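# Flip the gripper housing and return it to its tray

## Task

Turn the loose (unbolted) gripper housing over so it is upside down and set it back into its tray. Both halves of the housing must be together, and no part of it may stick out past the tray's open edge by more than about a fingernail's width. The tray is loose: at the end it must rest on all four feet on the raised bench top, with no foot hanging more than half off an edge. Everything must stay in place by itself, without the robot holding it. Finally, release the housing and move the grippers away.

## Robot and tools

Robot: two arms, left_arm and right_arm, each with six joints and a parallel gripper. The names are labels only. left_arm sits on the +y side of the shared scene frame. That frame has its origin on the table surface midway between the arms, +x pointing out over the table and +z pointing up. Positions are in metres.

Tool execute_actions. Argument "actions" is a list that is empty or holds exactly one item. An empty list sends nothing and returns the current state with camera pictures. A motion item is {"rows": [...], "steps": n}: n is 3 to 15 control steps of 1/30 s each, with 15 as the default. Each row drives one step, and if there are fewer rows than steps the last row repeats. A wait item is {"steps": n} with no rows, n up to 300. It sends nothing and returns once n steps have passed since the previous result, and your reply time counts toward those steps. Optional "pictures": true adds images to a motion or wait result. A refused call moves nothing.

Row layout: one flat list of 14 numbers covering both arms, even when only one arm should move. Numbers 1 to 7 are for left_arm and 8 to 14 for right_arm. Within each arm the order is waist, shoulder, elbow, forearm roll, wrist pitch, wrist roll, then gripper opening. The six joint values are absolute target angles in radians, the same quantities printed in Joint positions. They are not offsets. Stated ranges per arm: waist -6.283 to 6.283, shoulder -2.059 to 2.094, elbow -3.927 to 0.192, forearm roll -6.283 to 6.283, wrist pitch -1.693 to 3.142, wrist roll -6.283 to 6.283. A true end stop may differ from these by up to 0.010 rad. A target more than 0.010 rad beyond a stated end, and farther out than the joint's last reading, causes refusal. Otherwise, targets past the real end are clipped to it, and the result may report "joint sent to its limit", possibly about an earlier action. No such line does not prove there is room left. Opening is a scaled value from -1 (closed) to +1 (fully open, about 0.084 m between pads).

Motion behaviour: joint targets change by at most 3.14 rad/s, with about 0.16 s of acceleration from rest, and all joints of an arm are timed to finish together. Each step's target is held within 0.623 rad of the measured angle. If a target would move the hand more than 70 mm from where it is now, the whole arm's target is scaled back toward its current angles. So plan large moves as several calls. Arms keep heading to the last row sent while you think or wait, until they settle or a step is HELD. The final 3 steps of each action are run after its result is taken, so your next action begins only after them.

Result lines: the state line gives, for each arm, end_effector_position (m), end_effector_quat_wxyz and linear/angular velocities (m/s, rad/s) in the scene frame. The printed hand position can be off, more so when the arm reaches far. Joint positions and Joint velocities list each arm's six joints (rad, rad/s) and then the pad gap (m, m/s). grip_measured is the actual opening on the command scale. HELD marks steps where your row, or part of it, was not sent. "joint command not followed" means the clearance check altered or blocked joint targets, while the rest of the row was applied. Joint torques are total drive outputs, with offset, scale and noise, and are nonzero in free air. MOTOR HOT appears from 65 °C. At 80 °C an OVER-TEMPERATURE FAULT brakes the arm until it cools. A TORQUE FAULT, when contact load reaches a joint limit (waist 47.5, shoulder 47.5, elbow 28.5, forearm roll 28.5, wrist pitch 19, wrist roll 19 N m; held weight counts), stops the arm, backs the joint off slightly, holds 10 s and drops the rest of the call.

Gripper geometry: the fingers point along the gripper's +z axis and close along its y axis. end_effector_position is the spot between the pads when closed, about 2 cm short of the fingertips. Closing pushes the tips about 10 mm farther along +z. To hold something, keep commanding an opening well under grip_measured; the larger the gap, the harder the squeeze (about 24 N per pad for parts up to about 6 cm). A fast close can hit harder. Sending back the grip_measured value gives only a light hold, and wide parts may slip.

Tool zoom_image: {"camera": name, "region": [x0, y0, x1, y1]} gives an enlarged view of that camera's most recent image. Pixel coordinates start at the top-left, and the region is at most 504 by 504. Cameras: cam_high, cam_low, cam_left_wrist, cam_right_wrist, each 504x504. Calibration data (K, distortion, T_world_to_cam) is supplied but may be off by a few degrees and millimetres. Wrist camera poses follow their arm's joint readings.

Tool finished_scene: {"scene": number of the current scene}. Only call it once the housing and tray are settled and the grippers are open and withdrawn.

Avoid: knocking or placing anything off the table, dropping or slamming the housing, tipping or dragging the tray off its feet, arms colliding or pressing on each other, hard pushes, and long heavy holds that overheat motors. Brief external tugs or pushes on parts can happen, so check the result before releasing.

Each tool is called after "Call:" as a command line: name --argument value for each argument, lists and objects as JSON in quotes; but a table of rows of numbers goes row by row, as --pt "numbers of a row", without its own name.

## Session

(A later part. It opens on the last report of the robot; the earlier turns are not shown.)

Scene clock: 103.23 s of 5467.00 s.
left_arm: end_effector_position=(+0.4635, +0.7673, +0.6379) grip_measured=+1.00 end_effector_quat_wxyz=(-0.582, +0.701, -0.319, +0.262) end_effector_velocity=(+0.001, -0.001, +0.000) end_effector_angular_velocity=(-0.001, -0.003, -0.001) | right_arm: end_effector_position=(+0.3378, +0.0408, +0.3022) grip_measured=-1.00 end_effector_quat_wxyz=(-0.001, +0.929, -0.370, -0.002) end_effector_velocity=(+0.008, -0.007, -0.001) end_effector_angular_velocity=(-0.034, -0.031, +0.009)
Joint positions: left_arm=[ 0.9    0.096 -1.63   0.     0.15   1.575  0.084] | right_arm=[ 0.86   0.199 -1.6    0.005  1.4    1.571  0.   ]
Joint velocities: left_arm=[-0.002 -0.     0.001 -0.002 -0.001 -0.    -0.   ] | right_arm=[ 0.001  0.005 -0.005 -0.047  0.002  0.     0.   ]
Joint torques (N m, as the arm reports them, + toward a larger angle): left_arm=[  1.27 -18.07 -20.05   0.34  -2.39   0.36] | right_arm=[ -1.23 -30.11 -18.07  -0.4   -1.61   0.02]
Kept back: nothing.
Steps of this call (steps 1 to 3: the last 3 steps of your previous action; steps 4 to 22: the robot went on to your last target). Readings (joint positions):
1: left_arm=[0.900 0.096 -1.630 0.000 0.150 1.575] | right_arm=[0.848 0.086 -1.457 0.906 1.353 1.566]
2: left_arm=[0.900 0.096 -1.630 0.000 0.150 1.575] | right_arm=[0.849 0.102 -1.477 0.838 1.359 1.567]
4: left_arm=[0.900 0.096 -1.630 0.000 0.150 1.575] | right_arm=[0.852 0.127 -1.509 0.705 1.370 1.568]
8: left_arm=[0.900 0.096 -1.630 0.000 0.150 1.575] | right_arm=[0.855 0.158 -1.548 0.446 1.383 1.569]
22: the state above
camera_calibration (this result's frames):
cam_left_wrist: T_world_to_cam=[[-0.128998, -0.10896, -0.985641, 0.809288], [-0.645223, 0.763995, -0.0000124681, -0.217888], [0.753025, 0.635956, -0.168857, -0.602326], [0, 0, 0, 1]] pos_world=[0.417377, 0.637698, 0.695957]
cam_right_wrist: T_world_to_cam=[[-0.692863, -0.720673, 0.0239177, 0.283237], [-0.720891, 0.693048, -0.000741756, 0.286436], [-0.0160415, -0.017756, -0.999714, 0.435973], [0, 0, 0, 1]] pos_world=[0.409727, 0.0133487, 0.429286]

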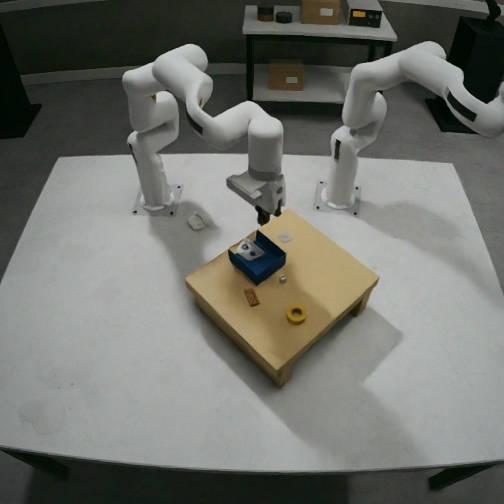

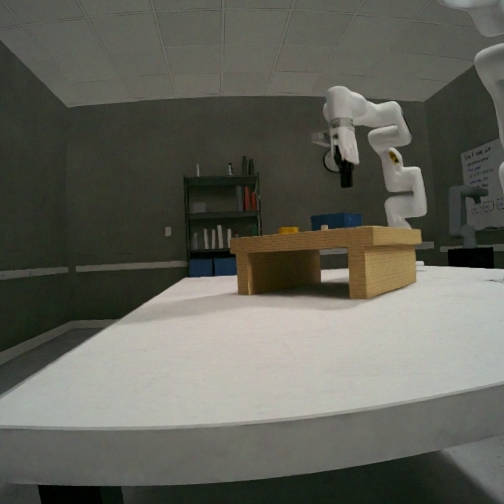

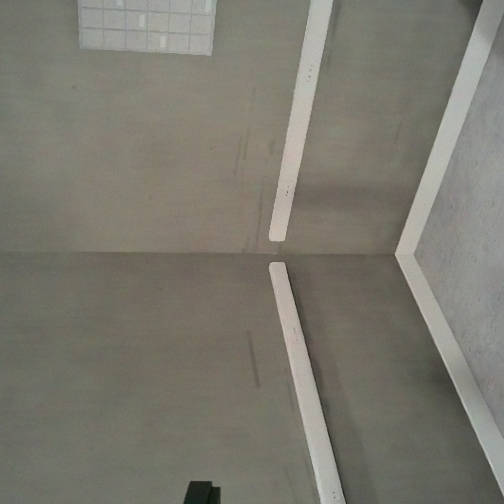

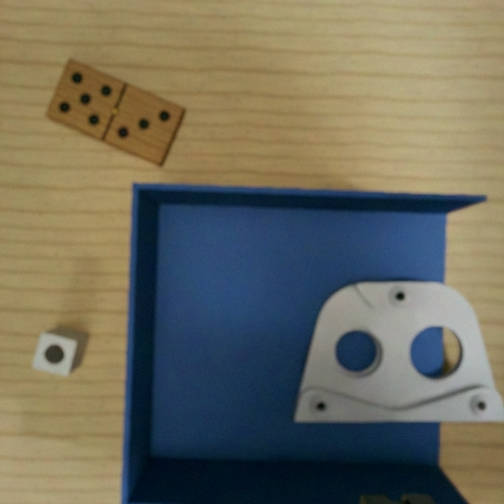

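Call:
execute_actions --actions '[{"rows":[[0.9,0.096,-1.63,0,0.15,1.575,1,0.797,0.549,-1.926,0,1.378,1.571,-1]],"steps":15}]'

Call:
execute_actions --actions '[{"steps":8}]'

Call:
execute_actions --actions '[{"rows":[[0.9,0.096,-1.63,0,0.15,1.575,1,0.797,0.555,-1.808,0,1.253,1.571,-1]],"steps":15}]'

Call:
execute_actions --actions '[{"rows":[[0.9,0.096,-1.63,0,0.15,1.575,1,0.797,0.52,-1.755,0,1.235,1.571,-1],[0.9,0.096,-1.63,0,0.15,1.575,1,0.797,0.52,-1.755,0,1.235,1.571,-1],[0.9,0.096,-1.63,0,0.15,1.575,1,0.797,0.52,-1.755,0,1.235,1.571,-1],[0.9,0.096,-1.63,0,0.15,1.575,1,0.797,0.486,-1.70,0,1.216,1.571,-1],[0.9,0.096,-1.63,0,0.15,1.575,1,0.797,0.486,-1.70,0,1.216,1.571,-1],[0.9,0.096,-1.63,0,0.15,1.575,1,0.797,0.486,-1.70,0,1.216,1.571,-1],[0.9,0.096,-1.63,0,0.15,1.575,1,0.797,0.454,-1.653,0,1.199,1.571,-1],[0.9,0.096,-1.63,0,0.15,1.575,1,0.797,0.454,-1.653,0,1.199,1.571,-1],[0.9,0.096,-1.63,0,0.15,1.575,1,0.797,0.454,-1.653,0,1.199,1.571,-1],[0.9,0.096,-1.63,0,0.15,1.575,1,0.797,0.435,-1.625,0,1.19,1.571,-1]],"steps":15}]' --pictures true

Scene clock: 104.13 s of 5467.00 s.
left_arm: end_effector_position=(+0.4635, +0.7673, +0.6379) grip_measured=+1.00 end_effector_quat_wxyz=(-0.582, +0.701, -0.319, +0.262) end_effector_velocity=(-0.001, +0.000, +0.002) end_effector_angular_velocity=(+0.001, -0.003, +0.001) | right_arm: end_effector_position=(+0.4179, +0.0704, +0.2406) grip_measured=-1.00 end_effector_quat_wxyz=(+0.006, +0.918, -0.398, -0.002) end_effector_velocity=(+0.080, +0.025, -0.065) end_effector_angular_velocity=(+0.007, -0.006, -0.060)
Joint positions: left_arm=[ 0.9    0.096 -1.63   0.     0.15   1.575  0.084] | right_arm=[ 0.8    0.526 -1.894 -0.     1.38   1.571  0.   ]
Joint velocities: left_arm=[ 0.001 -0.    -0.002 -0.001 -0.001 -0.    -0.   ] | right_arm=[-0.06   0.336 -0.328  0.001 -0.016  0.     0.   ]
Joint torques (N m, as the arm reports them, + toward a larger angle): left_arm=[  1.41 -18.05 -19.9    0.49  -2.14   0.52] | right_arm=[  3.14 -53.17 -21.09  -0.33  -1.66   0.2 ]
Steps of this call (steps 1 to 15: the robot went on to your last target; steps 16 to 27: the first 12 steps of this action). Readings (joint positions):
16: left_arm=[0.900 0.096 -1.630 0.000 0.150 1.575] | right_arm=[0.860 0.200 -1.600 0.000 1.400 1.571]
17: left_arm=[0.900 0.096 -1.630 -0.000 0.150 1.575] | right_arm=[0.859 0.204 -1.605 0.000 1.400 1.571]
19: left_arm=[0.900 0.096 -1.630 -0.000 0.150 1.575] | right_arm=[0.852 0.247 -1.652 0.000 1.397 1.571]
23: left_arm=[0.900 0.096 -1.630 0.000 0.150 1.575] | right_arm=[0.820 0.418 -1.802 -0.000 1.386 1.571]
27: the state above

Scene clock: 104.40 s of 5467.00 s.
left_arm: end_effector_position=(+0.4635, +0.7673, +0.6379) grip_measured=+1.00 end_effector_quat_wxyz=(-0.582, +0.701, -0.319, +0.262) end_effector_velocity=(-0.001, +0.001, +0.000) end_effector_angular_velocity=(+0.000, +0.000, +0.001) | right_arm: end_effector_position=(+0.4246, +0.0745, +0.2423) grip_measured=-1.00 end_effector_quat_wxyz=(-0.001, +0.917, -0.399, +0.000) end_effector_velocity=(+0.001, -0.003, -0.016) end_effector_angular_velocity=(-0.018, +0.020, -0.005)
Joint positions: left_arm=[ 0.9    0.096 -1.63  -0.     0.15   1.575  0.084] | right_arm=[ 0.798  0.546 -1.926  0.     1.378  1.571  0.   ]
Joint velocities: left_arm=[ 0.001 -0.    -0.     0.    -0.    -0.     0.   ] | right_arm=[-0.005  0.026 -0.001  0.     0.001  0.     0.   ]
Joint torques (N m, as the arm reports them, + toward a larger angle): left_arm=[  1.24 -18.41 -20.05   0.27  -2.35   0.35] | right_arm=[ -0.76 -38.72 -18.04  -0.57  -1.64   0.14]
Kept back: nothing.
Steps of this call (steps 1 to 3: the last 3 steps of your previous action; steps 4 to 8: the robot went on to your last target). Readings (joint positions):
1: left_arm=[0.900 0.096 -1.630 0.000 0.150 1.575] | right_arm=[0.799 0.535 -1.904 -0.000 1.380 1.571]
2: left_arm=[0.900 0.096 -1.630 -0.000 0.150 1.575] | right_arm=[0.798 0.539 -1.911 -0.000 1.379 1.571]
4: left_arm=[0.900 0.096 -1.630 0.000 0.150 1.575] | right_arm=[0.798 0.543 -1.921 0.000 1.378 1.571]
8: the state above

Scene clock: 104.80 s of 5467.00 s.
left_arm: end_effector_position=(+0.4635, +0.7673, +0.6379) grip_measured=+1.00 end_effector_quat_wxyz=(-0.582, +0.701, -0.319, +0.262) end_effector_velocity=(-0.001, +0.000, +0.001) end_effector_angular_velocity=(+0.001, -0.002, +0.001) | right_arm: end_effector_position=(+0.4250, +0.0743, +0.1970) grip_measured=-1.00 end_effector_quat_wxyz=(-0.000, +0.917, -0.399, +0.000) end_effector_velocity=(+0.014, +0.012, +0.031) end_effector_angular_velocity=(+0.065, -0.069, -0.001)
Joint positions: left_arm=[ 0.9    0.096 -1.63   0.     0.15   1.575  0.084] | right_arm=[ 0.797  0.555 -1.811 -0.     1.256  1.571  0.   ]
Joint velocities: left_arm=[ 0.001 -0.    -0.002 -0.    -0.    -0.     0.   ] | right_arm=[-0.001 -0.034 -0.014 -0.    -0.047 -0.     0.   ]
Joint torques (N m, as the arm reports them, + toward a larger angle): left_arm=[  1.13 -18.31 -19.99   0.42  -2.31   0.37] | right_arm=[ -0.63 -36.45 -17.78   0.03  -1.29   0.09]
Steps of this call (steps 1 to 12: the first 12 steps of this action). Readings (joint positions):
1: left_arm=[0.900 0.096 -1.630 -0.000 0.150 1.575] | right_arm=[0.798 0.546 -1.925 0.000 1.378 1.571]
2: left_arm=[0.900 0.096 -1.630 -0.000 0.150 1.575] | right_arm=[0.797 0.547 -1.921 0.000 1.372 1.571]
4: left_arm=[0.900 0.096 -1.630 -0.000 0.150 1.575] | right_arm=[0.797 0.546 -1.887 -0.000 1.330 1.571]
8: left_arm=[0.900 0.096 -1.630 -0.000 0.150 1.575] | right_arm=[0.797 0.558 -1.816 0.000 1.270 1.571]
12: the state above

Scene clock: 105.30 s of 5467.00 s.
left_arm: end_effector_position=(+0.4635, +0.7673, +0.6379) grip_measured=+1.00 end_effector_quat_wxyz=(-0.582, +0.701, -0.319, +0.262) end_effector_velocity=(-0.001, +0.001, -0.001) end_effector_angular_velocity=(-0.001, +0.002, +0.002) | right_arm: end_effector_position=(+0.4071, +0.0576, +0.1959) grip_measured=-1.00 end_effector_quat_wxyz=(-0.000, +0.917, -0.399, +0.000) end_effector_velocity=(-0.046, -0.042, +0.002) end_effector_angular_velocity=(-0.000, +0.000, +0.000)
Joint positions: left_arm=[ 0.9    0.096 -1.63   0.     0.15   1.575  0.084] | right_arm=[ 0.797  0.456 -1.657  0.     1.201  1.571  0.   ]
Joint velocities: left_arm=[ 0.002 -0.     0.001  0.001  0.001 -0.    -0.   ] | right_arm=[ 0.    -0.242  0.358 -0.    -0.115  0.     0.   ]
Joint torques (N m, as the arm reports them, + toward a larger angle): left_arm=[  1.3  -18.21 -20.02   0.39  -2.43   0.41] | right_arm=[ -0.99 -34.35 -19.03  -0.07  -1.01  -0.15]
Steps of this call (steps 1 to 3: the last 3 steps of your previous action; steps 4 to 15: the first 12 steps of this action). Readings (joint positions):
4: left_arm=[0.900 0.096 -1.630 -0.000 0.150 1.575] | right_arm=[0.797 0.554 -1.810 -0.000 1.253 1.571]
5: left_arm=[0.900 0.096 -1.630 -0.000 0.150 1.575] | right_arm=[0.797 0.551 -1.804 -0.000 1.251 1.571]
7: left_arm=[0.900 0.096 -1.630 -0.000 0.150 1.575] | right_arm=[0.797 0.537 -1.780 -0.000 1.244 1.571]
11: left_arm=[0.900 0.096 -1.630 0.000 0.150 1.575] | right_arm=[0.797 0.495 -1.716 -0.000 1.221 1.571]
15: the state above
camera_calibration (this result's frames):
cam_left_wrist: T_world_to_cam=[[-0.128998, -0.108959, -0.985641, 0.809288], [-0.645223, 0.763995, -0.0000124213, -0.217888], [0.753026, 0.635956, -0.168857, -0.602326], [0, 0, 0, 1]] pos_world=[0.417377, 0.637698, 0.695957]
cam_right_wrist: T_world_to_cam=[[-0.736449, -0.676055, 0.0243442, 0.361027], [-0.676345, 0.736564, -0.00560837, 0.304974], [-0.0141395, -0.0205954, -0.999688, 0.330553], [0, 0, 0, 1]] pos_world=[0.47682, 0.0262493, 0.323371]

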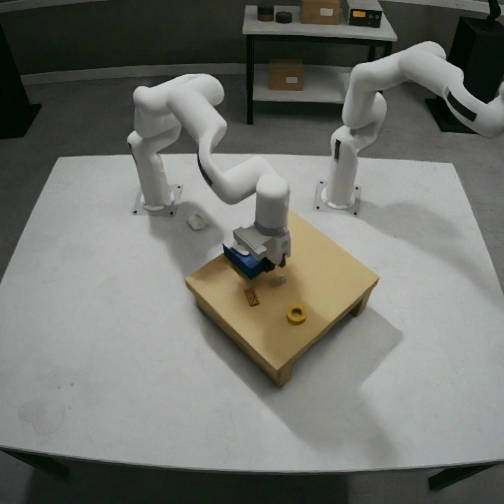

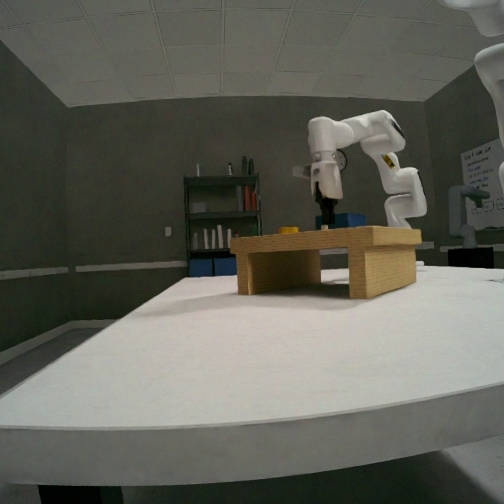

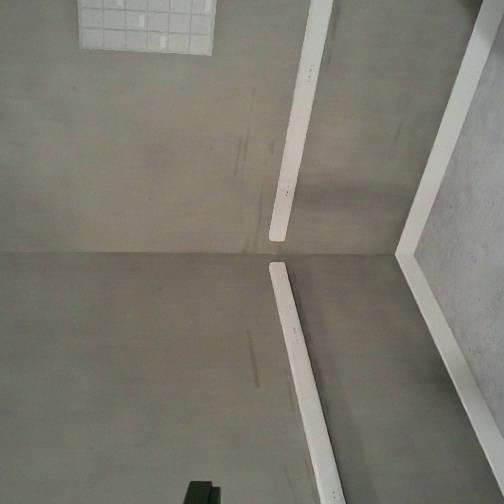

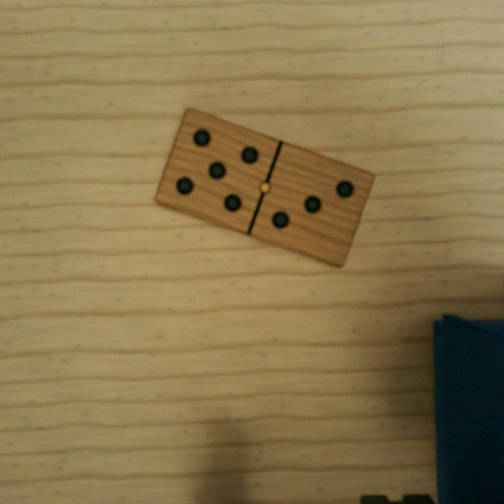

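Move off and view overhead.

Call:
execute_actions --actions '[{"rows":[[0.9,0.096,-1.63,0,0.15,1.575,1,0.797,0.47,-1.68,0,1.21,1.571,-1],[0.9,0.096,-1.63,0,0.15,1.575,1,0.797,0.47,-1.68,0,1.21,1.571,-1],[0.9,0.096,-1.63,0,0.15,1.575,1,0.797,0.47,-1.68,0,1.21,1.571,-1],[0.9,0.096,-1.63,0,0.15,1.575,1,0.797,0.47,-1.68,0,1.21,1.571,-1],[0.9,0.096,-1.63,0,0.15,1.575,1,0.797,0.47,-1.68,0,1.21,1.571,-1],[0.9,0.096,-1.63,0,0.15,1.575,1,0.797,0.46,-1.80,0,1.34,1.571,-1]],"steps":15}]'

Call:
execute_actions --actions '[{"rows":[[0.9,0.096,-1.63,0,0.15,1.575,1,0.86,0.09,-1.44,0,1.35,1.571,-1]],"steps":15}]'

Call:
execute_actions --actions '[{"steps":14}]' --pictures true

Scene clock: 105.83 s of 5467.00 s.
left_arm: end_effector_position=(+0.4635, +0.7673, +0.6379) grip_measured=+1.00 end_effector_quat_wxyz=(-0.582, +0.701, -0.319, +0.262) end_effector_velocity=(-0.001, +0.001, +0.002) end_effector_angular_velocity=(+0.002, -0.001, +0.002) | right_arm: end_effector_position=(+0.4120, +0.0621, +0.2387) grip_measured=-1.00 end_effector_quat_wxyz=(-0.004, +0.917, -0.399, +0.002) end_effector_velocity=(+0.021, +0.019, +0.200) end_effector_angular_velocity=(+0.124, -0.135, -0.001)
Joint positions: left_arm=[ 0.9    0.096 -1.63  -0.     0.15   1.575  0.084] | right_arm=[ 0.797  0.458 -1.781 -0.     1.313  1.571  0.   ]
Joint velocities: left_arm=[ 0.002 -0.    -0.002  0.001  0.001 -0.     0.   ] | right_arm=[-0.001 -0.094 -0.388 -0.001  0.299 -0.     0.   ]
Joint torques (N m, as the arm reports them, + toward a larger angle): left_arm=[  1.41 -18.19 -20.     0.36  -2.35   0.42] | right_arm=[ -0.32 -24.67 -10.79   0.02  -1.15  -0.03]
Steps of this call (steps 1 to 3: the last 3 steps of your previous action; step 4: the robot went on to your last target; steps 5 to 16: the first 12 steps of this action). Readings (joint positions):
5: left_arm=[0.900 0.096 -1.630 0.000 0.150 1.575] | right_arm=[0.797 0.438 -1.630 0.000 1.192 1.571]
6: left_arm=[0.900 0.096 -1.630 -0.000 0.150 1.575] | right_arm=[0.797 0.439 -1.632 0.000 1.193 1.571]
8: left_arm=[0.900 0.096 -1.630 -0.000 0.150 1.575] | right_arm=[0.797 0.453 -1.654 0.000 1.201 1.571]
12: left_arm=[0.900 0.096 -1.630 0.000 0.150 1.575] | right_arm=[0.797 0.468 -1.692 0.000 1.232 1.571]
16: the state above

Scene clock: 106.33 s of 5467.00 s.
left_arm: end_effector_position=(+0.4635, +0.7673, +0.6379) grip_measured=+1.00 end_effector_quat_wxyz=(-0.582, +0.701, -0.319, +0.262) end_effector_velocity=(-0.001, +0.001, -0.000) end_effector_angular_velocity=(-0.000, +0.000, +0.002) | right_arm: end_effector_position=(+0.3267, +0.0241, +0.2953) grip_measured=-1.00 end_effector_quat_wxyz=(-0.004, +0.928, -0.372, +0.001) end_effector_velocity=(-0.104, -0.062, +0.023) end_effector_angular_velocity=(-0.028, +0.024, +0.064)
Joint positions: left_arm=[ 0.9    0.096 -1.63  -0.     0.15   1.575  0.084] | right_arm=[ 0.856  0.118 -1.475  0.     1.349  1.571  0.   ]
Joint velocities: left_arm=[ 0.002  0.    -0.    -0.     0.     0.    -0.   ] | right_arm=[ 0.064 -0.39   0.413 -0.002  0.014 -0.     0.   ]
Joint torques (N m, as the arm reports them, + toward a larger angle): left_arm=[  1.24 -18.36 -20.06   0.32  -2.32   0.36] | right_arm=[ -3.61 -14.45 -17.04  -0.25  -1.76   0.01]
Steps of this call (steps 1 to 3: the last 3 steps of your previous action; steps 4 to 15: the first 12 steps of this action). Readings (joint positions):
4: left_arm=[0.900 0.096 -1.630 0.000 0.150 1.575] | right_arm=[0.797 0.458 -1.796 -0.000 1.334 1.571]
5: left_arm=[0.900 0.096 -1.630 0.000 0.150 1.575] | right_arm=[0.798 0.455 -1.791 -0.000 1.336 1.571]
7: left_arm=[0.900 0.096 -1.630 -0.000 0.150 1.575] | right_arm=[0.804 0.414 -1.742 -0.000 1.339 1.571]
11: left_arm=[0.900 0.096 -1.630 -0.000 0.150 1.575] | right_arm=[0.836 0.237 -1.585 0.000 1.345 1.571]
15: the state above

Scene clock: 106.80 s of 5467.00 s.
left_arm: end_effector_position=(+0.4635, +0.7673, +0.6379) grip_measured=+1.00 end_effector_quat_wxyz=(-0.582, +0.701, -0.319, +0.262) end_effector_velocity=(-0.001, +0.001, -0.001) end_effector_angular_velocity=(-0.002, +0.000, +0.001) | right_arm: end_effector_position=(+0.3185, +0.0185, +0.2943) grip_measured=-1.00 end_effector_quat_wxyz=(+0.000, +0.929, -0.370, -0.000) end_effector_velocity=(-0.001, -0.001, +0.001) end_effector_angular_velocity=(+0.001, -0.000, -0.000)
Joint positions: left_arm=[ 0.9    0.096 -1.63  -0.     0.15   1.575  0.084] | right_arm=[ 0.86   0.091 -1.44  -0.     1.35   1.571  0.   ]
Joint velocities: left_arm=[ 0.001  0.     0.001 -0.001 -0.    -0.    -0.   ] | right_arm=[-0.    -0.004  0.002  0.     0.001  0.     0.   ]
Joint torques (N m, as the arm reports them, + toward a larger angle): left_arm=[  1.32 -17.94 -20.11   0.3   -2.27   0.35] | right_arm=[ -1.47 -27.42 -18.54  -0.46  -1.57   0.06]
Kept back: nothing.
Steps of this call (steps 1 to 3: the last 3 steps of your previous action; steps 4 to 14: the robot went on to your last target). Readings (joint positions):
1: left_arm=[0.900 0.096 -1.630 0.000 0.150 1.575] | right_arm=[0.857 0.108 -1.464 0.000 1.349 1.571]
2: left_arm=[0.900 0.096 -1.630 0.000 0.150 1.575] | right_arm=[0.858 0.103 -1.455 0.000 1.350 1.571]
4: left_arm=[0.900 0.096 -1.630 -0.000 0.150 1.575] | right_arm=[0.859 0.098 -1.446 -0.000 1.350 1.571]
8: left_arm=[0.900 0.096 -1.630 -0.000 0.150 1.575] | right_arm=[0.859 0.093 -1.441 -0.000 1.350 1.571]
14: the state above
camera_calibration (this result's frames):
cam_left_wrist: T_world_to_cam=[[-0.128998, -0.10896, -0.985641, 0.809288], [-0.645223, 0.763995, -0.0000125387, -0.217888], [0.753025, 0.635956, -0.168857, -0.602326], [0, 0, 0, 1]] pos_world=[0.417377, 0.637698, 0.695957]
cam_right_wrist: T_world_to_cam=[[-0.692559, -0.720927, 0.025006, 0.253582], [-0.721239, 0.692664, -0.00562878, 0.289542], [-0.0132628, -0.0219336, -0.999671, 0.42664], [0, 0, 0, 1]] pos_world=[0.390108, -0.00838324, 0.421789]

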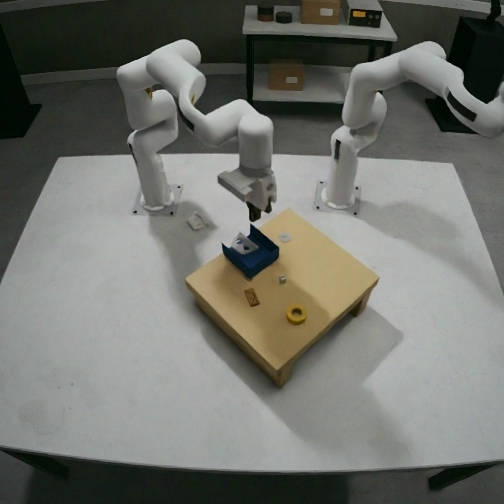

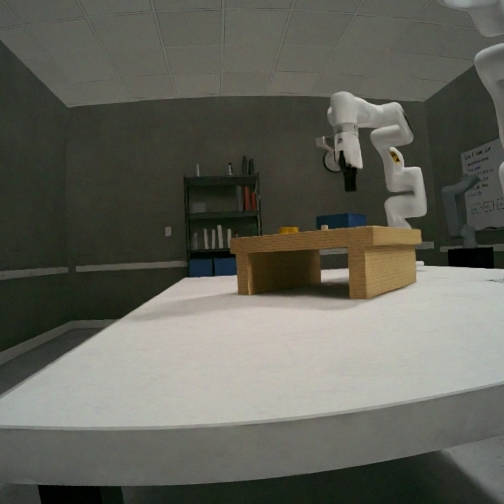

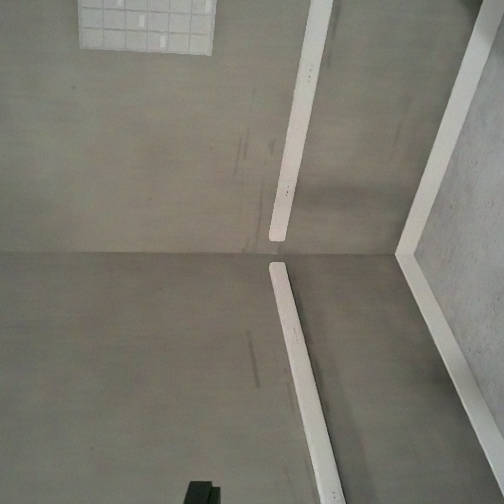

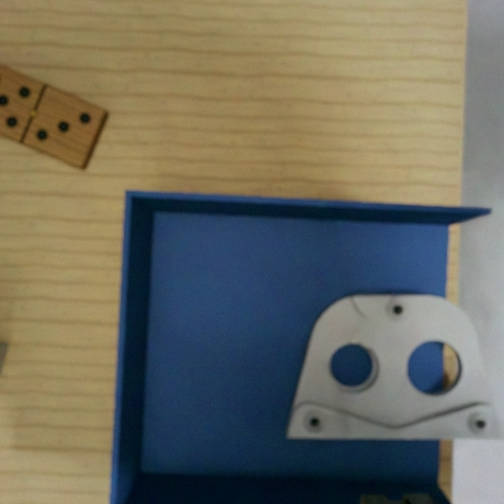

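Call:
execute_actions --actions '[{"rows":[[0.9,0.096,-1.63,0,0.15,1.575,1,0.84,-0.3,-1.0,1.5,1.2,1.5,-0.2]],"steps":15}]'

Call:
execute_actions --actions '[{"steps":14}]'

Call:
execute_actions --actions '[{"rows":[[0.9,0.096,-1.63,0,0.15,1.575,1,0.84,-0.6,-0.35,3.1416,0.9,1.571,-0.2]],"steps":15}]'

Call:
execute_actions --actions '[{"steps":18}]'

Call:
execute_actions --actions '[{"rows":[[0.9,0.096,-1.63,0,0.15,1.575,1,0.84,-0.33,0.078,3.1416,1.319,1.571,-0.2]],"steps":15}]'

Call:
execute_actions --actions '[{"steps":10}]' --pictures true

Scene clock: 107.67 s of 5467.00 s.
left_arm: end_effector_position=(+0.4635, +0.7673, +0.6379) grip_measured=+1.00 end_effector_quat_wxyz=(-0.582, +0.701, -0.319, +0.262) end_effector_velocity=(+0.000, -0.000, +0.000) end_effector_angular_velocity=(+0.001, -0.001, -0.000) | right_arm: end_effector_position=(+0.2074, +0.0553, +0.3307) grip_measured=-0.22 end_effector_quat_wxyz=(-0.134, +0.872, -0.412, -0.225) end_effector_velocity=(-0.310, +0.194, +0.206) end_effector_angular_velocity=(+1.521, +1.338, -0.586)
Joint positions: left_arm=[ 0.9    0.096 -1.63   0.     0.15   1.575  0.084] | right_arm=[ 0.847 -0.176 -1.142  0.55   1.249  1.523  0.035]
Joint velocities: left_arm=[-0.     0.    -0.001  0.    -0.001 -0.    -0.   ] | right_arm=[-0.031 -0.603  0.7    2.13  -0.234 -0.111  0.   ]
Joint torques (N m, as the arm reports them, + toward a larger angle): left_arm=[  1.57 -18.17 -20.02   0.23  -2.32   0.45] | right_arm=[ -1.34 -17.53 -19.43   0.85  -1.54   0.1 ]
Steps of this call (steps 1 to 14: the robot went on to your last target; steps 15 to 26: the first 12 steps of this action). Readings (joint positions):
15: left_arm=[0.900 0.096 -1.630 -0.000 0.150 1.575] | right_arm=[0.860 0.090 -1.440 0.000 1.350 1.571]
16: left_arm=[0.900 0.096 -1.630 -0.000 0.150 1.575] | right_arm=[0.860 0.087 -1.436 0.006 1.348 1.570]
18: left_arm=[0.900 0.096 -1.630 0.000 0.150 1.575] | right_arm=[0.858 0.059 -1.402 0.053 1.336 1.565]
22: left_arm=[0.900 0.096 -1.630 -0.000 0.150 1.575] | right_arm=[0.852 -0.074 -1.256 0.282 1.288 1.541]
26: the state above

Scene clock: 108.13 s of 5467.00 s.
left_arm: end_effector_position=(+0.4635, +0.7673, +0.6379) grip_measured=+1.00 end_effector_quat_wxyz=(-0.582, +0.701, -0.319, +0.262) end_effector_velocity=(+0.000, -0.000, +0.000) end_effector_angular_velocity=(-0.001, -0.001, -0.001) | right_arm: end_effector_position=(+0.1525, +0.1289, +0.4716) grip_measured=-0.21 end_effector_quat_wxyz=(-0.293, +0.629, -0.454, -0.559) end_effector_velocity=(+0.009, +0.022, +0.108) end_effector_angular_velocity=(+0.387, +0.391, -0.176)
Joint positions: left_arm=[ 0.9    0.096 -1.63   0.     0.15   1.575  0.084] | right_arm=[ 0.84  -0.296 -1.006  1.452  1.202  1.501  0.035]
Joint velocities: left_arm=[-0.001  0.    -0.001 -0.001  0.001 -0.     0.   ] | right_arm=[-0.005 -0.048  0.058  0.579 -0.02  -0.009  0.   ]
Joint torques (N m, as the arm reports them, + toward a larger angle): left_arm=[  1.41 -18.65 -20.08   0.34  -2.33   0.37] | right_arm=[ -0.62 -15.76 -18.5   -0.94   0.27   0.41]
Kept back: nothing.
Steps of this call (steps 1 to 3: the last 3 steps of your previous action; steps 4 to 14: the robot went on to your last target). Readings (joint positions):
1: left_arm=[0.900 0.096 -1.630 0.000 0.150 1.575] | right_arm=[0.846 -0.195 -1.120 0.622 1.241 1.519]
2: left_arm=[0.900 0.096 -1.630 -0.000 0.150 1.575] | right_arm=[0.845 -0.211 -1.101 0.695 1.235 1.516]
4: left_arm=[0.900 0.096 -1.630 0.000 0.150 1.575] | right_arm=[0.843 -0.238 -1.071 0.843 1.225 1.512]
8: left_arm=[0.900 0.096 -1.630 0.000 0.150 1.575] | right_arm=[0.842 -0.270 -1.034 1.137 1.212 1.506]
14: the state above

Scene clock: 108.53 s of 5467.00 s.
left_arm: end_effector_position=(+0.4635, +0.7673, +0.6379) grip_measured=+1.00 end_effector_quat_wxyz=(-0.582, +0.701, -0.319, +0.262) end_effector_velocity=(+0.000, -0.000, -0.000) end_effector_angular_velocity=(-0.002, -0.001, -0.000) | right_arm: end_effector_position=(+0.1844, +0.0839, +0.4110) grip_measured=-0.21 end_effector_quat_wxyz=(+0.300, -0.325, +0.602, +0.665) end_effector_velocity=(+0.194, -0.187, -0.152) end_effector_angular_velocity=(+0.662, +1.983, -1.525)
Joint positions: left_arm=[ 0.9    0.096 -1.63   0.     0.15   1.575  0.084] | right_arm=[ 0.84  -0.504 -0.557  2.037  0.995  1.549  0.035]
Joint velocities: left_arm=[-0.    -0.     0.    -0.002  0.    -0.     0.   ] | right_arm=[-0.001 -0.524  1.121  2.317 -0.515  0.122  0.   ]
Joint torques (N m, as the arm reports them, + toward a larger angle): left_arm=[  1.41 -18.01 -19.93   0.32  -2.36   0.38] | right_arm=[ -0.27 -11.74 -20.3    1.21   1.77   0.22]
Steps of this call (steps 1 to 12: the first 12 steps of this action). Readings (joint positions):
1: left_arm=[0.900 0.096 -1.630 0.000 0.150 1.575] | right_arm=[0.840 -0.297 -1.004 1.468 1.201 1.501]
2: left_arm=[0.900 0.096 -1.630 -0.000 0.150 1.575] | right_arm=[0.840 -0.301 -0.998 1.483 1.198 1.501]
4: left_arm=[0.900 0.096 -1.630 -0.000 0.150 1.575] | right_arm=[0.840 -0.324 -0.952 1.537 1.174 1.507]
8: left_arm=[0.900 0.096 -1.630 -0.000 0.150 1.575] | right_arm=[0.840 -0.424 -0.733 1.761 1.075 1.530]
12: the state above

Scene clock: 109.13 s of 5467.00 s.
left_arm: end_effector_position=(+0.4635, +0.7673, +0.6379) grip_measured=+1.00 end_effector_quat_wxyz=(-0.582, +0.701, -0.319, +0.262) end_effector_velocity=(+0.000, +0.000, -0.001) end_effector_angular_velocity=(-0.000, +0.001, -0.000) | right_arm: end_effector_position=(+0.2993, -0.0129, +0.3928) grip_measured=-0.21 end_effector_quat_wxyz=(+0.303, +0.223, +0.558, +0.739) end_effector_velocity=(+0.010, -0.013, -0.007) end_effector_angular_velocity=(+0.055, +0.074, -0.064)
Joint positions: left_arm=[ 0.9    0.096 -1.63   0.     0.15   1.575  0.084] | right_arm=[ 0.84  -0.6   -0.351  3.131  0.9    1.571  0.035]
Joint velocities: left_arm=[-0.    -0.     0.002  0.    -0.     0.    -0.   ] | right_arm=[ 0.001 -0.002  0.012  0.112 -0.003  0.001 -0.   ]
Joint torques (N m, as the arm reports them, + toward a larger angle): left_arm=[  1.54 -18.4  -20.05   0.25  -2.3    0.35] | right_arm=[ -0.56  -9.14 -18.14  -0.34   3.06   0.38]
Kept back: nothing.
Steps of this call (steps 1 to 3: the last 3 steps of your previous action; steps 4 to 18: the robot went on to your last target). Readings (joint positions):
1: left_arm=[0.900 0.096 -1.630 -0.000 0.150 1.575] | right_arm=[0.840 -0.521 -0.521 2.116 0.979 1.552]
2: left_arm=[0.900 0.096 -1.630 -0.000 0.150 1.575] | right_arm=[0.840 -0.536 -0.488 2.200 0.964 1.556]
4: left_arm=[0.900 0.096 -1.630 -0.000 0.150 1.575] | right_arm=[0.840 -0.561 -0.435 2.377 0.939 1.562]
8: left_arm=[0.900 0.096 -1.630 0.000 0.150 1.575] | right_arm=[0.840 -0.588 -0.375 2.748 0.912 1.568]
18: the state above

Scene clock: 109.53 s of 5467.00 s.
left_arm: end_effector_position=(+0.4635, +0.7673, +0.6379) grip_measured=+1.00 end_effector_quat_wxyz=(-0.582, +0.701, -0.319, +0.262) end_effector_velocity=(+0.000, +0.000, -0.000) end_effector_angular_velocity=(+0.001, +0.003, -0.000) | right_arm: end_effector_position=(+0.2725, -0.0415, +0.2524) grip_measured=-0.21 end_effector_quat_wxyz=(+0.283, +0.250, +0.614, +0.693) end_effector_velocity=(-0.135, -0.141, -0.396) end_effector_angular_velocity=(-0.351, +0.358, -0.010)
Joint positions: left_arm=[ 0.9    0.096 -1.63   0.     0.15   1.575  0.084] | right_arm=[ 0.84  -0.448 -0.11   3.138  1.135  1.571  0.035]
Joint velocities: left_arm=[ 0.     0.    -0.001  0.002  0.002  0.    -0.   ] | right_arm=[-0.001  0.472  0.75   0.013  0.721  0.    -0.   ]
Joint torques (N m, as the arm reports them, + toward a larger angle): left_arm=[  1.37 -18.29 -20.01   0.33  -2.32   0.38] | right_arm=[ -0.63  -8.9  -14.6   -0.22   2.66   0.2 ]
Steps of this call (steps 1 to 12: the first 12 steps of this action). Readings (joint positions):
1: left_arm=[0.900 0.096 -1.630 -0.000 0.150 1.575] | right_arm=[0.840 -0.599 -0.351 3.134 0.901 1.571]
2: left_arm=[0.900 0.096 -1.630 -0.000 0.150 1.575] | right_arm=[0.840 -0.597 -0.347 3.135 0.907 1.571]
4: left_arm=[0.900 0.096 -1.630 0.000 0.150 1.575] | right_arm=[0.840 -0.574 -0.313 3.136 0.948 1.571]
8: left_arm=[0.900 0.096 -1.630 -0.000 0.150 1.575] | right_arm=[0.840 -0.510 -0.207 3.137 1.039 1.571]
12: the state above

Scene clock: 109.87 s of 5467.00 s.
left_arm: end_effector_position=(+0.4635, +0.7673, +0.6379) grip_measured=+1.00 end_effector_quat_wxyz=(-0.582, +0.701, -0.319, +0.262) end_effector_velocity=(-0.000, +0.001, -0.001) end_effector_angular_velocity=(-0.001, +0.001, +0.001) | right_arm: end_effector_position=(+0.2325, -0.0831, +0.1681) grip_measured=-0.21 end_effector_quat_wxyz=(+0.269, +0.268, +0.653, +0.656) end_effector_velocity=(-0.011, -0.013, -0.011) end_effector_angular_velocity=(+0.012, -0.010, -0.003)
Joint positions: left_arm=[ 0.9    0.096 -1.63   0.     0.15   1.575  0.084] | right_arm=[ 0.84  -0.335  0.07   3.141  1.31   1.571  0.035]
Joint velocities: left_arm=[ 0.001  0.     0.002  0.    -0.001 -0.    -0.   ] | right_arm=[-0.001  0.049  0.054  0.002  0.119  0.    -0.   ]
Joint torques (N m, as the arm reports them, + toward a larger angle): left_arm=[  1.38 -18.11 -19.99   0.45  -2.44   0.34] | right_arm=[ -1.66  -8.62 -11.29  -0.56   2.7    0.03]
Kept back: nothing.
Steps of this call (steps 1 to 3: the last 3 steps of your previous action; steps 4 to 10: the robot went on to your last target). Readings (joint positions):
1: left_arm=[0.900 0.096 -1.630 -0.000 0.150 1.575] | right_arm=[0.840 -0.432 -0.085 3.139 1.159 1.571]
2: left_arm=[0.900 0.096 -1.630 -0.000 0.150 1.575] | right_arm=[0.840 -0.417 -0.060 3.139 1.183 1.571]
4: left_arm=[0.900 0.096 -1.630 0.000 0.150 1.575] | right_arm=[0.840 -0.385 -0.009 3.140 1.233 1.571]
8: left_arm=[0.900 0.096 -1.630 0.000 0.150 1.575] | right_arm=[0.840 -0.341 0.062 3.141 1.298 1.571]
10: the state above
camera_calibration (this result's frames):
cam_left_wrist: T_world_to_cam=[[-0.128998, -0.10896, -0.985641, 0.809288], [-0.645223, 0.763995, -0.0000123622, -0.217888], [0.753025, 0.635956, -0.168857, -0.602326], [0, 0, 0, 1]] pos_world=[0.417377, 0.637698, 0.695957]
cam_right_wrist: T_world_to_cam=[[-0.0149512, -0.0254248, 0.999565, -0.139634], [0.716449, -0.697604, -0.00702769, -0.152365], [0.697479, 0.716033, 0.0286456, 0.0202792], [0, 0, 0, 1]] pos_world=[0.0929297, -0.124361, 0.137921]

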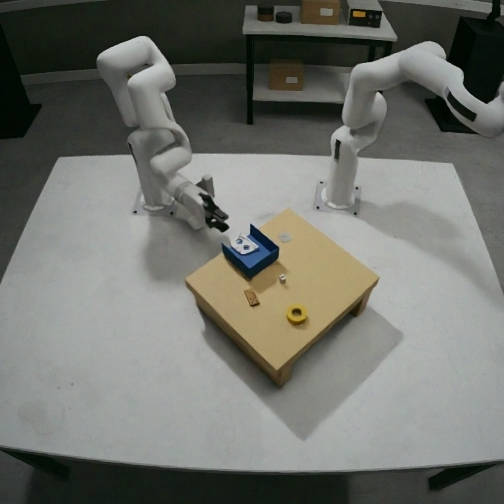

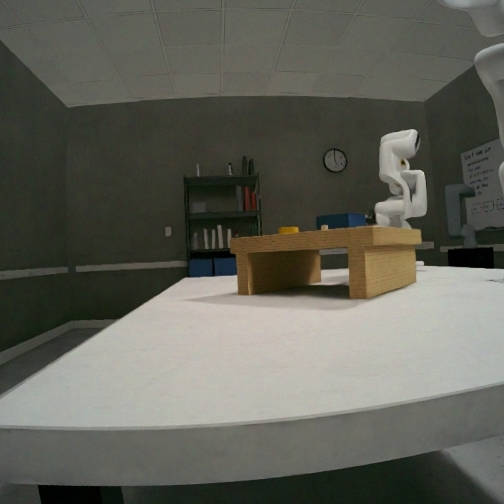

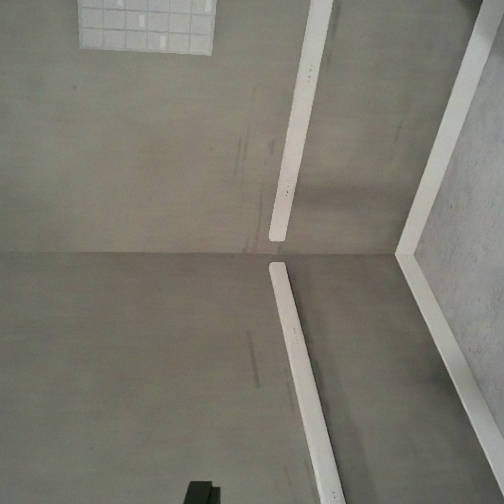

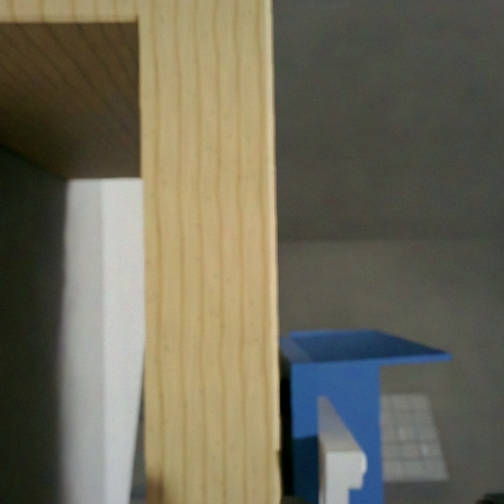

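Call:
execute_actions --actions '[{"rows":[[0.9,0.096,-1.63,0,0.15,1.575,1,0.84,-0.19,-0.029,3.1416,1.352,1.571,-0.2]],"steps":12}]'

Call:
execute_actions --actions '[{"rows":[[0.9,0.096,-1.63,0,0.15,1.575,1,0.84,-0.095,-0.10,3.1416,1.376,1.571,-0.2]],"steps":12}]' --pictures true

Call:
zoom_image --camera "cam_high" --region '[180,190,300,290]'

Scene clock: 110.37 s of 5467.00 s.
left_arm: end_effector_position=(+0.4635, +0.7673, +0.6379) grip_measured=+1.00 end_effector_quat_wxyz=(-0.582, +0.701, -0.319, +0.262) end_effector_velocity=(-0.000, +0.000, +0.000) end_effector_angular_velocity=(+0.002, +0.000, +0.001) | right_arm: end_effector_position=(+0.2504, -0.0650, +0.1642) grip_measured=-0.21 end_effector_quat_wxyz=(+0.268, +0.268, +0.654, +0.655) end_effector_velocity=(+0.012, +0.012, -0.019) end_effector_angular_velocity=(-0.026, +0.026, +0.001)
Joint positions: left_arm=[ 0.9    0.096 -1.63  -0.     0.15   1.575  0.084] | right_arm=[ 0.84  -0.201 -0.022  3.142  1.349  1.571  0.035]
Joint velocities: left_arm=[ 0.001 -0.001  0.001  0.001 -0.001  0.     0.   ] | right_arm=[ 0.001  0.141 -0.075  0.     0.029 -0.     0.   ]
Joint torques (N m, as the arm reports them, + toward a larger angle): left_arm=[  0.87 -18.35 -19.95   0.3   -2.38   0.43] | right_arm=[ -0.37 -13.02  -9.11  -0.66   2.04   0.22]
Steps of this call (steps 1 to 6: the robot went on to your last target; steps 7 to 15: the first 9 steps of this action). Readings (joint positions):
7: left_arm=[0.900 0.096 -1.630 0.000 0.150 1.575] | right_arm=[0.840 -0.331 0.076 3.142 1.319 1.571]
8: left_arm=[0.900 0.096 -1.630 0.000 0.150 1.575] | right_arm=[0.840 -0.326 0.073 3.142 1.320 1.571]
10: left_arm=[0.900 0.096 -1.630 -0.000 0.150 1.575] | right_arm=[0.840 -0.284 0.043 3.142 1.330 1.571]
14: left_arm=[0.900 0.096 -1.630 0.000 0.150 1.575] | right_arm=[0.840 -0.207 -0.019 3.142 1.348 1.571]
15: the state above

Scene clock: 110.77 s of 5467.00 s.
left_arm: end_effector_position=(+0.4635, +0.7673, +0.6379) grip_measured=+1.00 end_effector_quat_wxyz=(-0.582, +0.701, -0.319, +0.262) end_effector_velocity=(+0.000, -0.000, +0.001) end_effector_angular_velocity=(-0.000, -0.002, -0.001) | right_arm: end_effector_position=(+0.2646, -0.0506, +0.1589) grip_measured=-0.21 end_effector_quat_wxyz=(+0.268, +0.268, +0.654, +0.655) end_effector_velocity=(+0.007, +0.007, -0.012) end_effector_angular_velocity=(-0.013, +0.013, +0.001)
Joint positions: left_arm=[ 0.9    0.096 -1.63  -0.     0.15   1.575  0.084] | right_arm=[ 0.84  -0.102 -0.096  3.142  1.374  1.571  0.035]
Joint velocities: left_arm=[-0.001  0.    -0.001 -0.001 -0.001 -0.001 -0.   ] | right_arm=[ 0.001  0.079 -0.043 -0.001  0.018  0.    -0.   ]
Joint torques (N m, as the arm reports them, + toward a larger angle): left_arm=[  1.41 -18.41 -20.13   0.21  -2.39   0.29] | right_arm=[ -0.88 -14.07  -9.48  -0.43   2.25  -0.15]
Steps of this call (steps 1 to 3: the last 3 steps of your previous action; steps 4 to 12: the first 9 steps of this action). Readings (joint positions):
4: left_arm=[0.900 0.096 -1.630 -0.000 0.150 1.575] | right_arm=[0.840 -0.192 -0.027 3.142 1.351 1.571]
5: left_arm=[0.900 0.096 -1.630 0.000 0.150 1.575] | right_arm=[0.840 -0.187 -0.030 3.142 1.353 1.571]
7: left_arm=[0.900 0.096 -1.630 0.000 0.150 1.575] | right_arm=[0.840 -0.151 -0.057 3.142 1.362 1.571]
11: left_arm=[0.900 0.096 -1.630 0.000 0.150 1.575] | right_arm=[0.840 -0.105 -0.094 3.142 1.373 1.571]
12: the state above
camera_calibration (this result's frames):
cam_left_wrist: T_world_to_cam=[[-0.128998, -0.10896, -0.985641, 0.809288], [-0.645223, 0.763995, -0.0000125249, -0.217888], [0.753025, 0.635956, -0.168857, -0.602326], [0, 0, 0, 1]] pos_world=[0.417377, 0.637698, 0.695957]
cam_right_wrist: T_world_to_cam=[[-0.0124799, -0.0229825, 0.999658, -0.129731], [0.716262, -0.697795, -0.00710066, -0.152708], [0.69772, 0.715929, 0.0251699, -0.0246552], [0, 0, 0, 1]] pos_world=[0.124963, -0.0918893, 0.129223]

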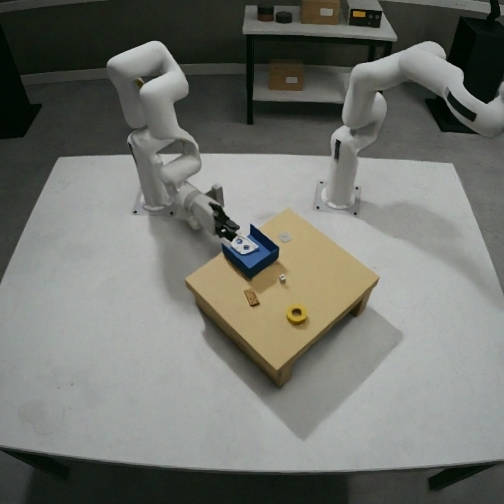

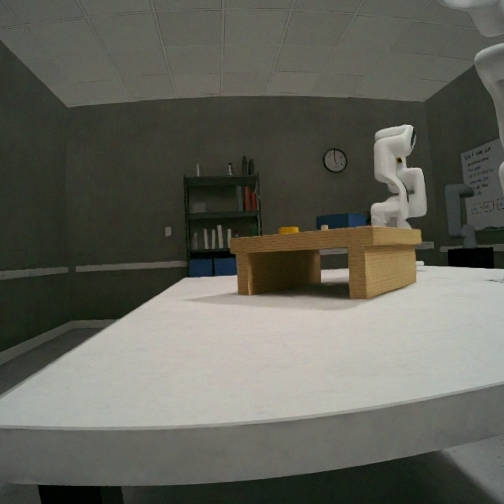

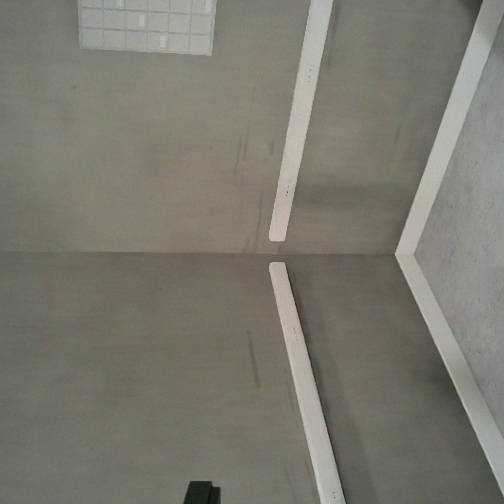

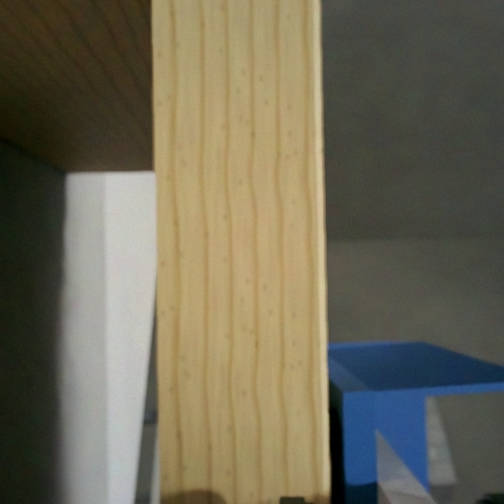

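Region (180, 190, 300, 290) of cam_high's 504x504 image, scaled by 4.200, with more detail than that image has.

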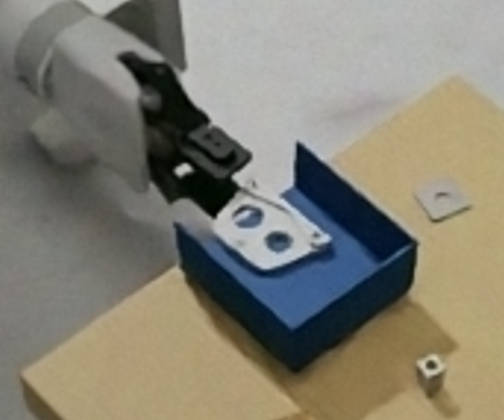

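Call:
execute_actions --actions '[{"rows":[[0.9,0.096,-1.63,0,0.15,1.575,1,0.843,-0.045,-0.14,3.1416,1.386,1.571,-0.3]],"steps":12}]'

Call:
execute_actions --actions '[{"rows":[[0.9,0.096,-1.63,0,0.15,1.575,1,0.843,-0.045,-0.14,3.1416,1.386,1.571,-0.55],[0.9,0.096,-1.63,0,0.15,1.575,1,0.843,-0.045,-0.14,3.1416,1.386,1.571,-0.55],[0.9,0.096,-1.63,0,0.15,1.575,1,0.843,-0.045,-0.14,3.1416,1.386,1.571,-0.55],[0.9,0.096,-1.63,0,0.15,1.575,1,0.843,-0.045,-0.14,3.1416,1.386,1.571,-1]],"steps":14}]' --pictures true

Call:
zoom_image --camera "cam_high" --region '[180,190,300,290]'

Scene clock: 111.30 s of 5467.00 s.
left_arm: end_effector_position=(+0.4635, +0.7673, +0.6379) grip_measured=+1.00 end_effector_quat_wxyz=(-0.582, +0.701, -0.319, +0.262) end_effector_velocity=(-0.000, +0.000, -0.000) end_effector_angular_velocity=(+0.000, +0.001, +0.001) | right_arm: end_effector_position=(+0.2720, -0.0413, +0.1556) grip_measured=-0.32 end_effector_quat_wxyz=(+0.267, +0.267, +0.654, +0.655) end_effector_velocity=(+0.000, +0.001, -0.009) end_effector_angular_velocity=(-0.012, +0.012, +0.001)
Joint positions: left_arm=[ 0.9    0.096 -1.63  -0.     0.15   1.575  0.084] | right_arm=[ 0.843 -0.048 -0.138  3.142  1.385  1.571  0.03 ]
Joint velocities: left_arm=[ 0.001  0.     0.001  0.001 -0.     0.    -0.   ] | right_arm=[ 0.003  0.032 -0.01   0.001  0.006 -0.    -0.   ]
Joint torques (N m, as the arm reports them, + toward a larger angle): left_arm=[  1.53 -18.15 -19.85   0.33  -2.3    0.34] | right_arm=[ -0.98 -12.99  -9.87  -0.25   2.21   0.04]
Steps of this call (steps 1 to 3: the last 3 steps of your previous action; steps 4 to 7: the robot went on to your last target; steps 8 to 16: the first 9 steps of this action). Readings (joint positions):
8: left_arm=[0.900 0.096 -1.630 -0.000 0.150 1.575] | right_arm=[0.840 -0.095 -0.100 3.142 1.376 1.571]
9: left_arm=[0.900 0.096 -1.630 -0.000 0.150 1.575] | right_arm=[0.840 -0.091 -0.103 3.142 1.377 1.571]
11: left_arm=[0.900 0.096 -1.630 0.000 0.150 1.575] | right_arm=[0.842 -0.069 -0.120 3.142 1.381 1.571]
15: left_arm=[0.900 0.096 -1.630 -0.000 0.150 1.575] | right_arm=[0.843 -0.049 -0.137 3.142 1.385 1.571]
16: the state above

Scene clock: 111.77 s of 5467.00 s.
left_arm: end_effector_position=(+0.4635, +0.7673, +0.6379) grip_measured=+1.00 end_effector_quat_wxyz=(-0.582, +0.701, -0.319, +0.262) end_effector_velocity=(+0.000, -0.000, -0.000) end_effector_angular_velocity=(-0.000, +0.001, -0.001) | right_arm: end_effector_position=(+0.2726, -0.0406, +0.1558) grip_measured=-1.00 end_effector_quat_wxyz=(+0.267, +0.267, +0.654, +0.655) end_effector_velocity=(-0.002, -0.002, -0.004) end_effector_angular_velocity=(-0.008, +0.008, -0.000)
Joint positions: left_arm=[ 0.9    0.096 -1.63   0.     0.15   1.575  0.084] | right_arm=[ 0.843 -0.045 -0.141  3.142  1.386  1.571  0.   ]
Joint velocities: left_arm=[-0.001  0.    -0.     0.     0.    -0.     0.   ] | right_arm=[-0.     0.002  0.007  0.    -0.003  0.     0.   ]
Joint torques (N m, as the arm reports them, + toward a larger angle): left_arm=[  1.42 -18.38 -20.1    0.28  -2.35   0.41] | right_arm=[ -1.25 -13.51  -9.41  -0.06   2.31   0.1 ]
Steps of this call (steps 1 to 3: the last 3 steps of your previous action; steps 4 to 14: the first 11 steps of this action). Readings (joint positions):
4: left_arm=[0.900 0.096 -1.630 0.000 0.150 1.575] | right_arm=[0.843 -0.046 -0.138 3.142 1.386 1.571]
5: left_arm=[0.900 0.096 -1.630 0.000 0.150 1.575] | right_arm=[0.843 -0.045 -0.138 3.142 1.385 1.571]
7: left_arm=[0.900 0.096 -1.630 0.000 0.150 1.575] | right_arm=[0.843 -0.045 -0.138 3.142 1.385 1.571]
11: left_arm=[0.900 0.096 -1.630 -0.000 0.150 1.575] | right_arm=[0.843 -0.045 -0.141 3.142 1.386 1.571]
14: the state above
camera_calibration (this result's frames):
cam_left_wrist: T_world_to_cam=[[-0.128997, -0.10896, -0.985641, 0.809288], [-0.645223, 0.763995, -0.000012683, -0.217888], [0.753025, 0.635956, -0.168857, -0.602326], [0, 0, 0, 1]] pos_world=[0.417377, 0.637698, 0.695957]
cam_right_wrist: T_world_to_cam=[[-0.0130281, -0.0236435, 0.999636, -0.126093], [0.71839, -0.695604, -0.00708984, -0.151983], [0.695519, 0.718036, 0.0260477, -0.0367555], [0, 0, 0, 1]] pos_world=[0.133104, -0.0823092, 0.125927]

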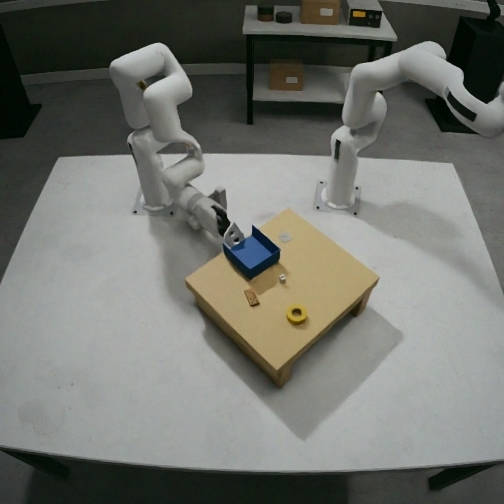

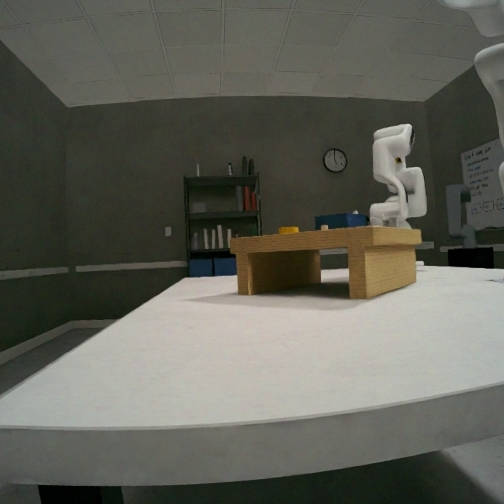

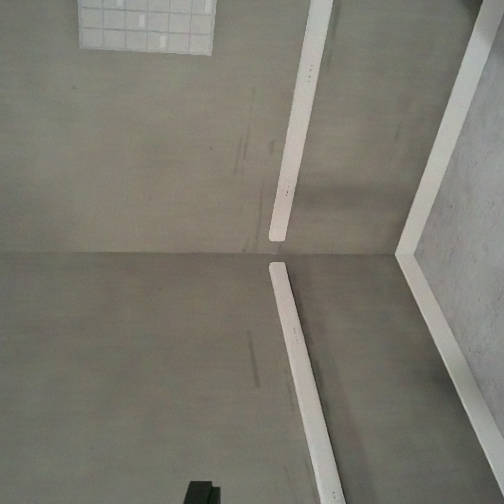

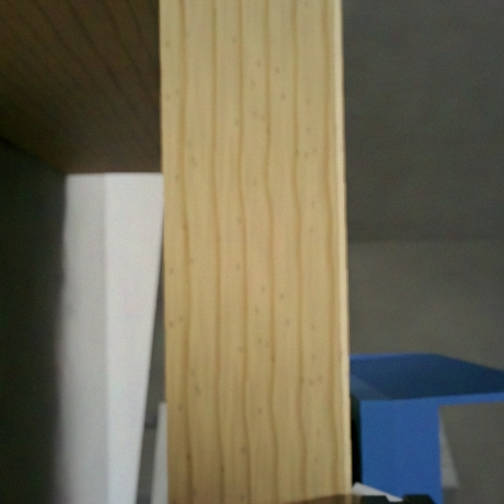

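Region (180, 190, 300, 290) of cam_high's 504x504 image, scaled by 4.200, with more detail than that image has.

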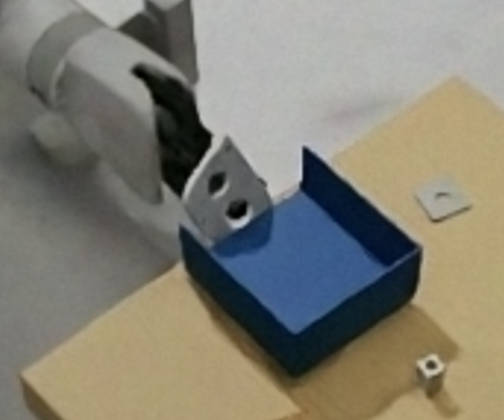

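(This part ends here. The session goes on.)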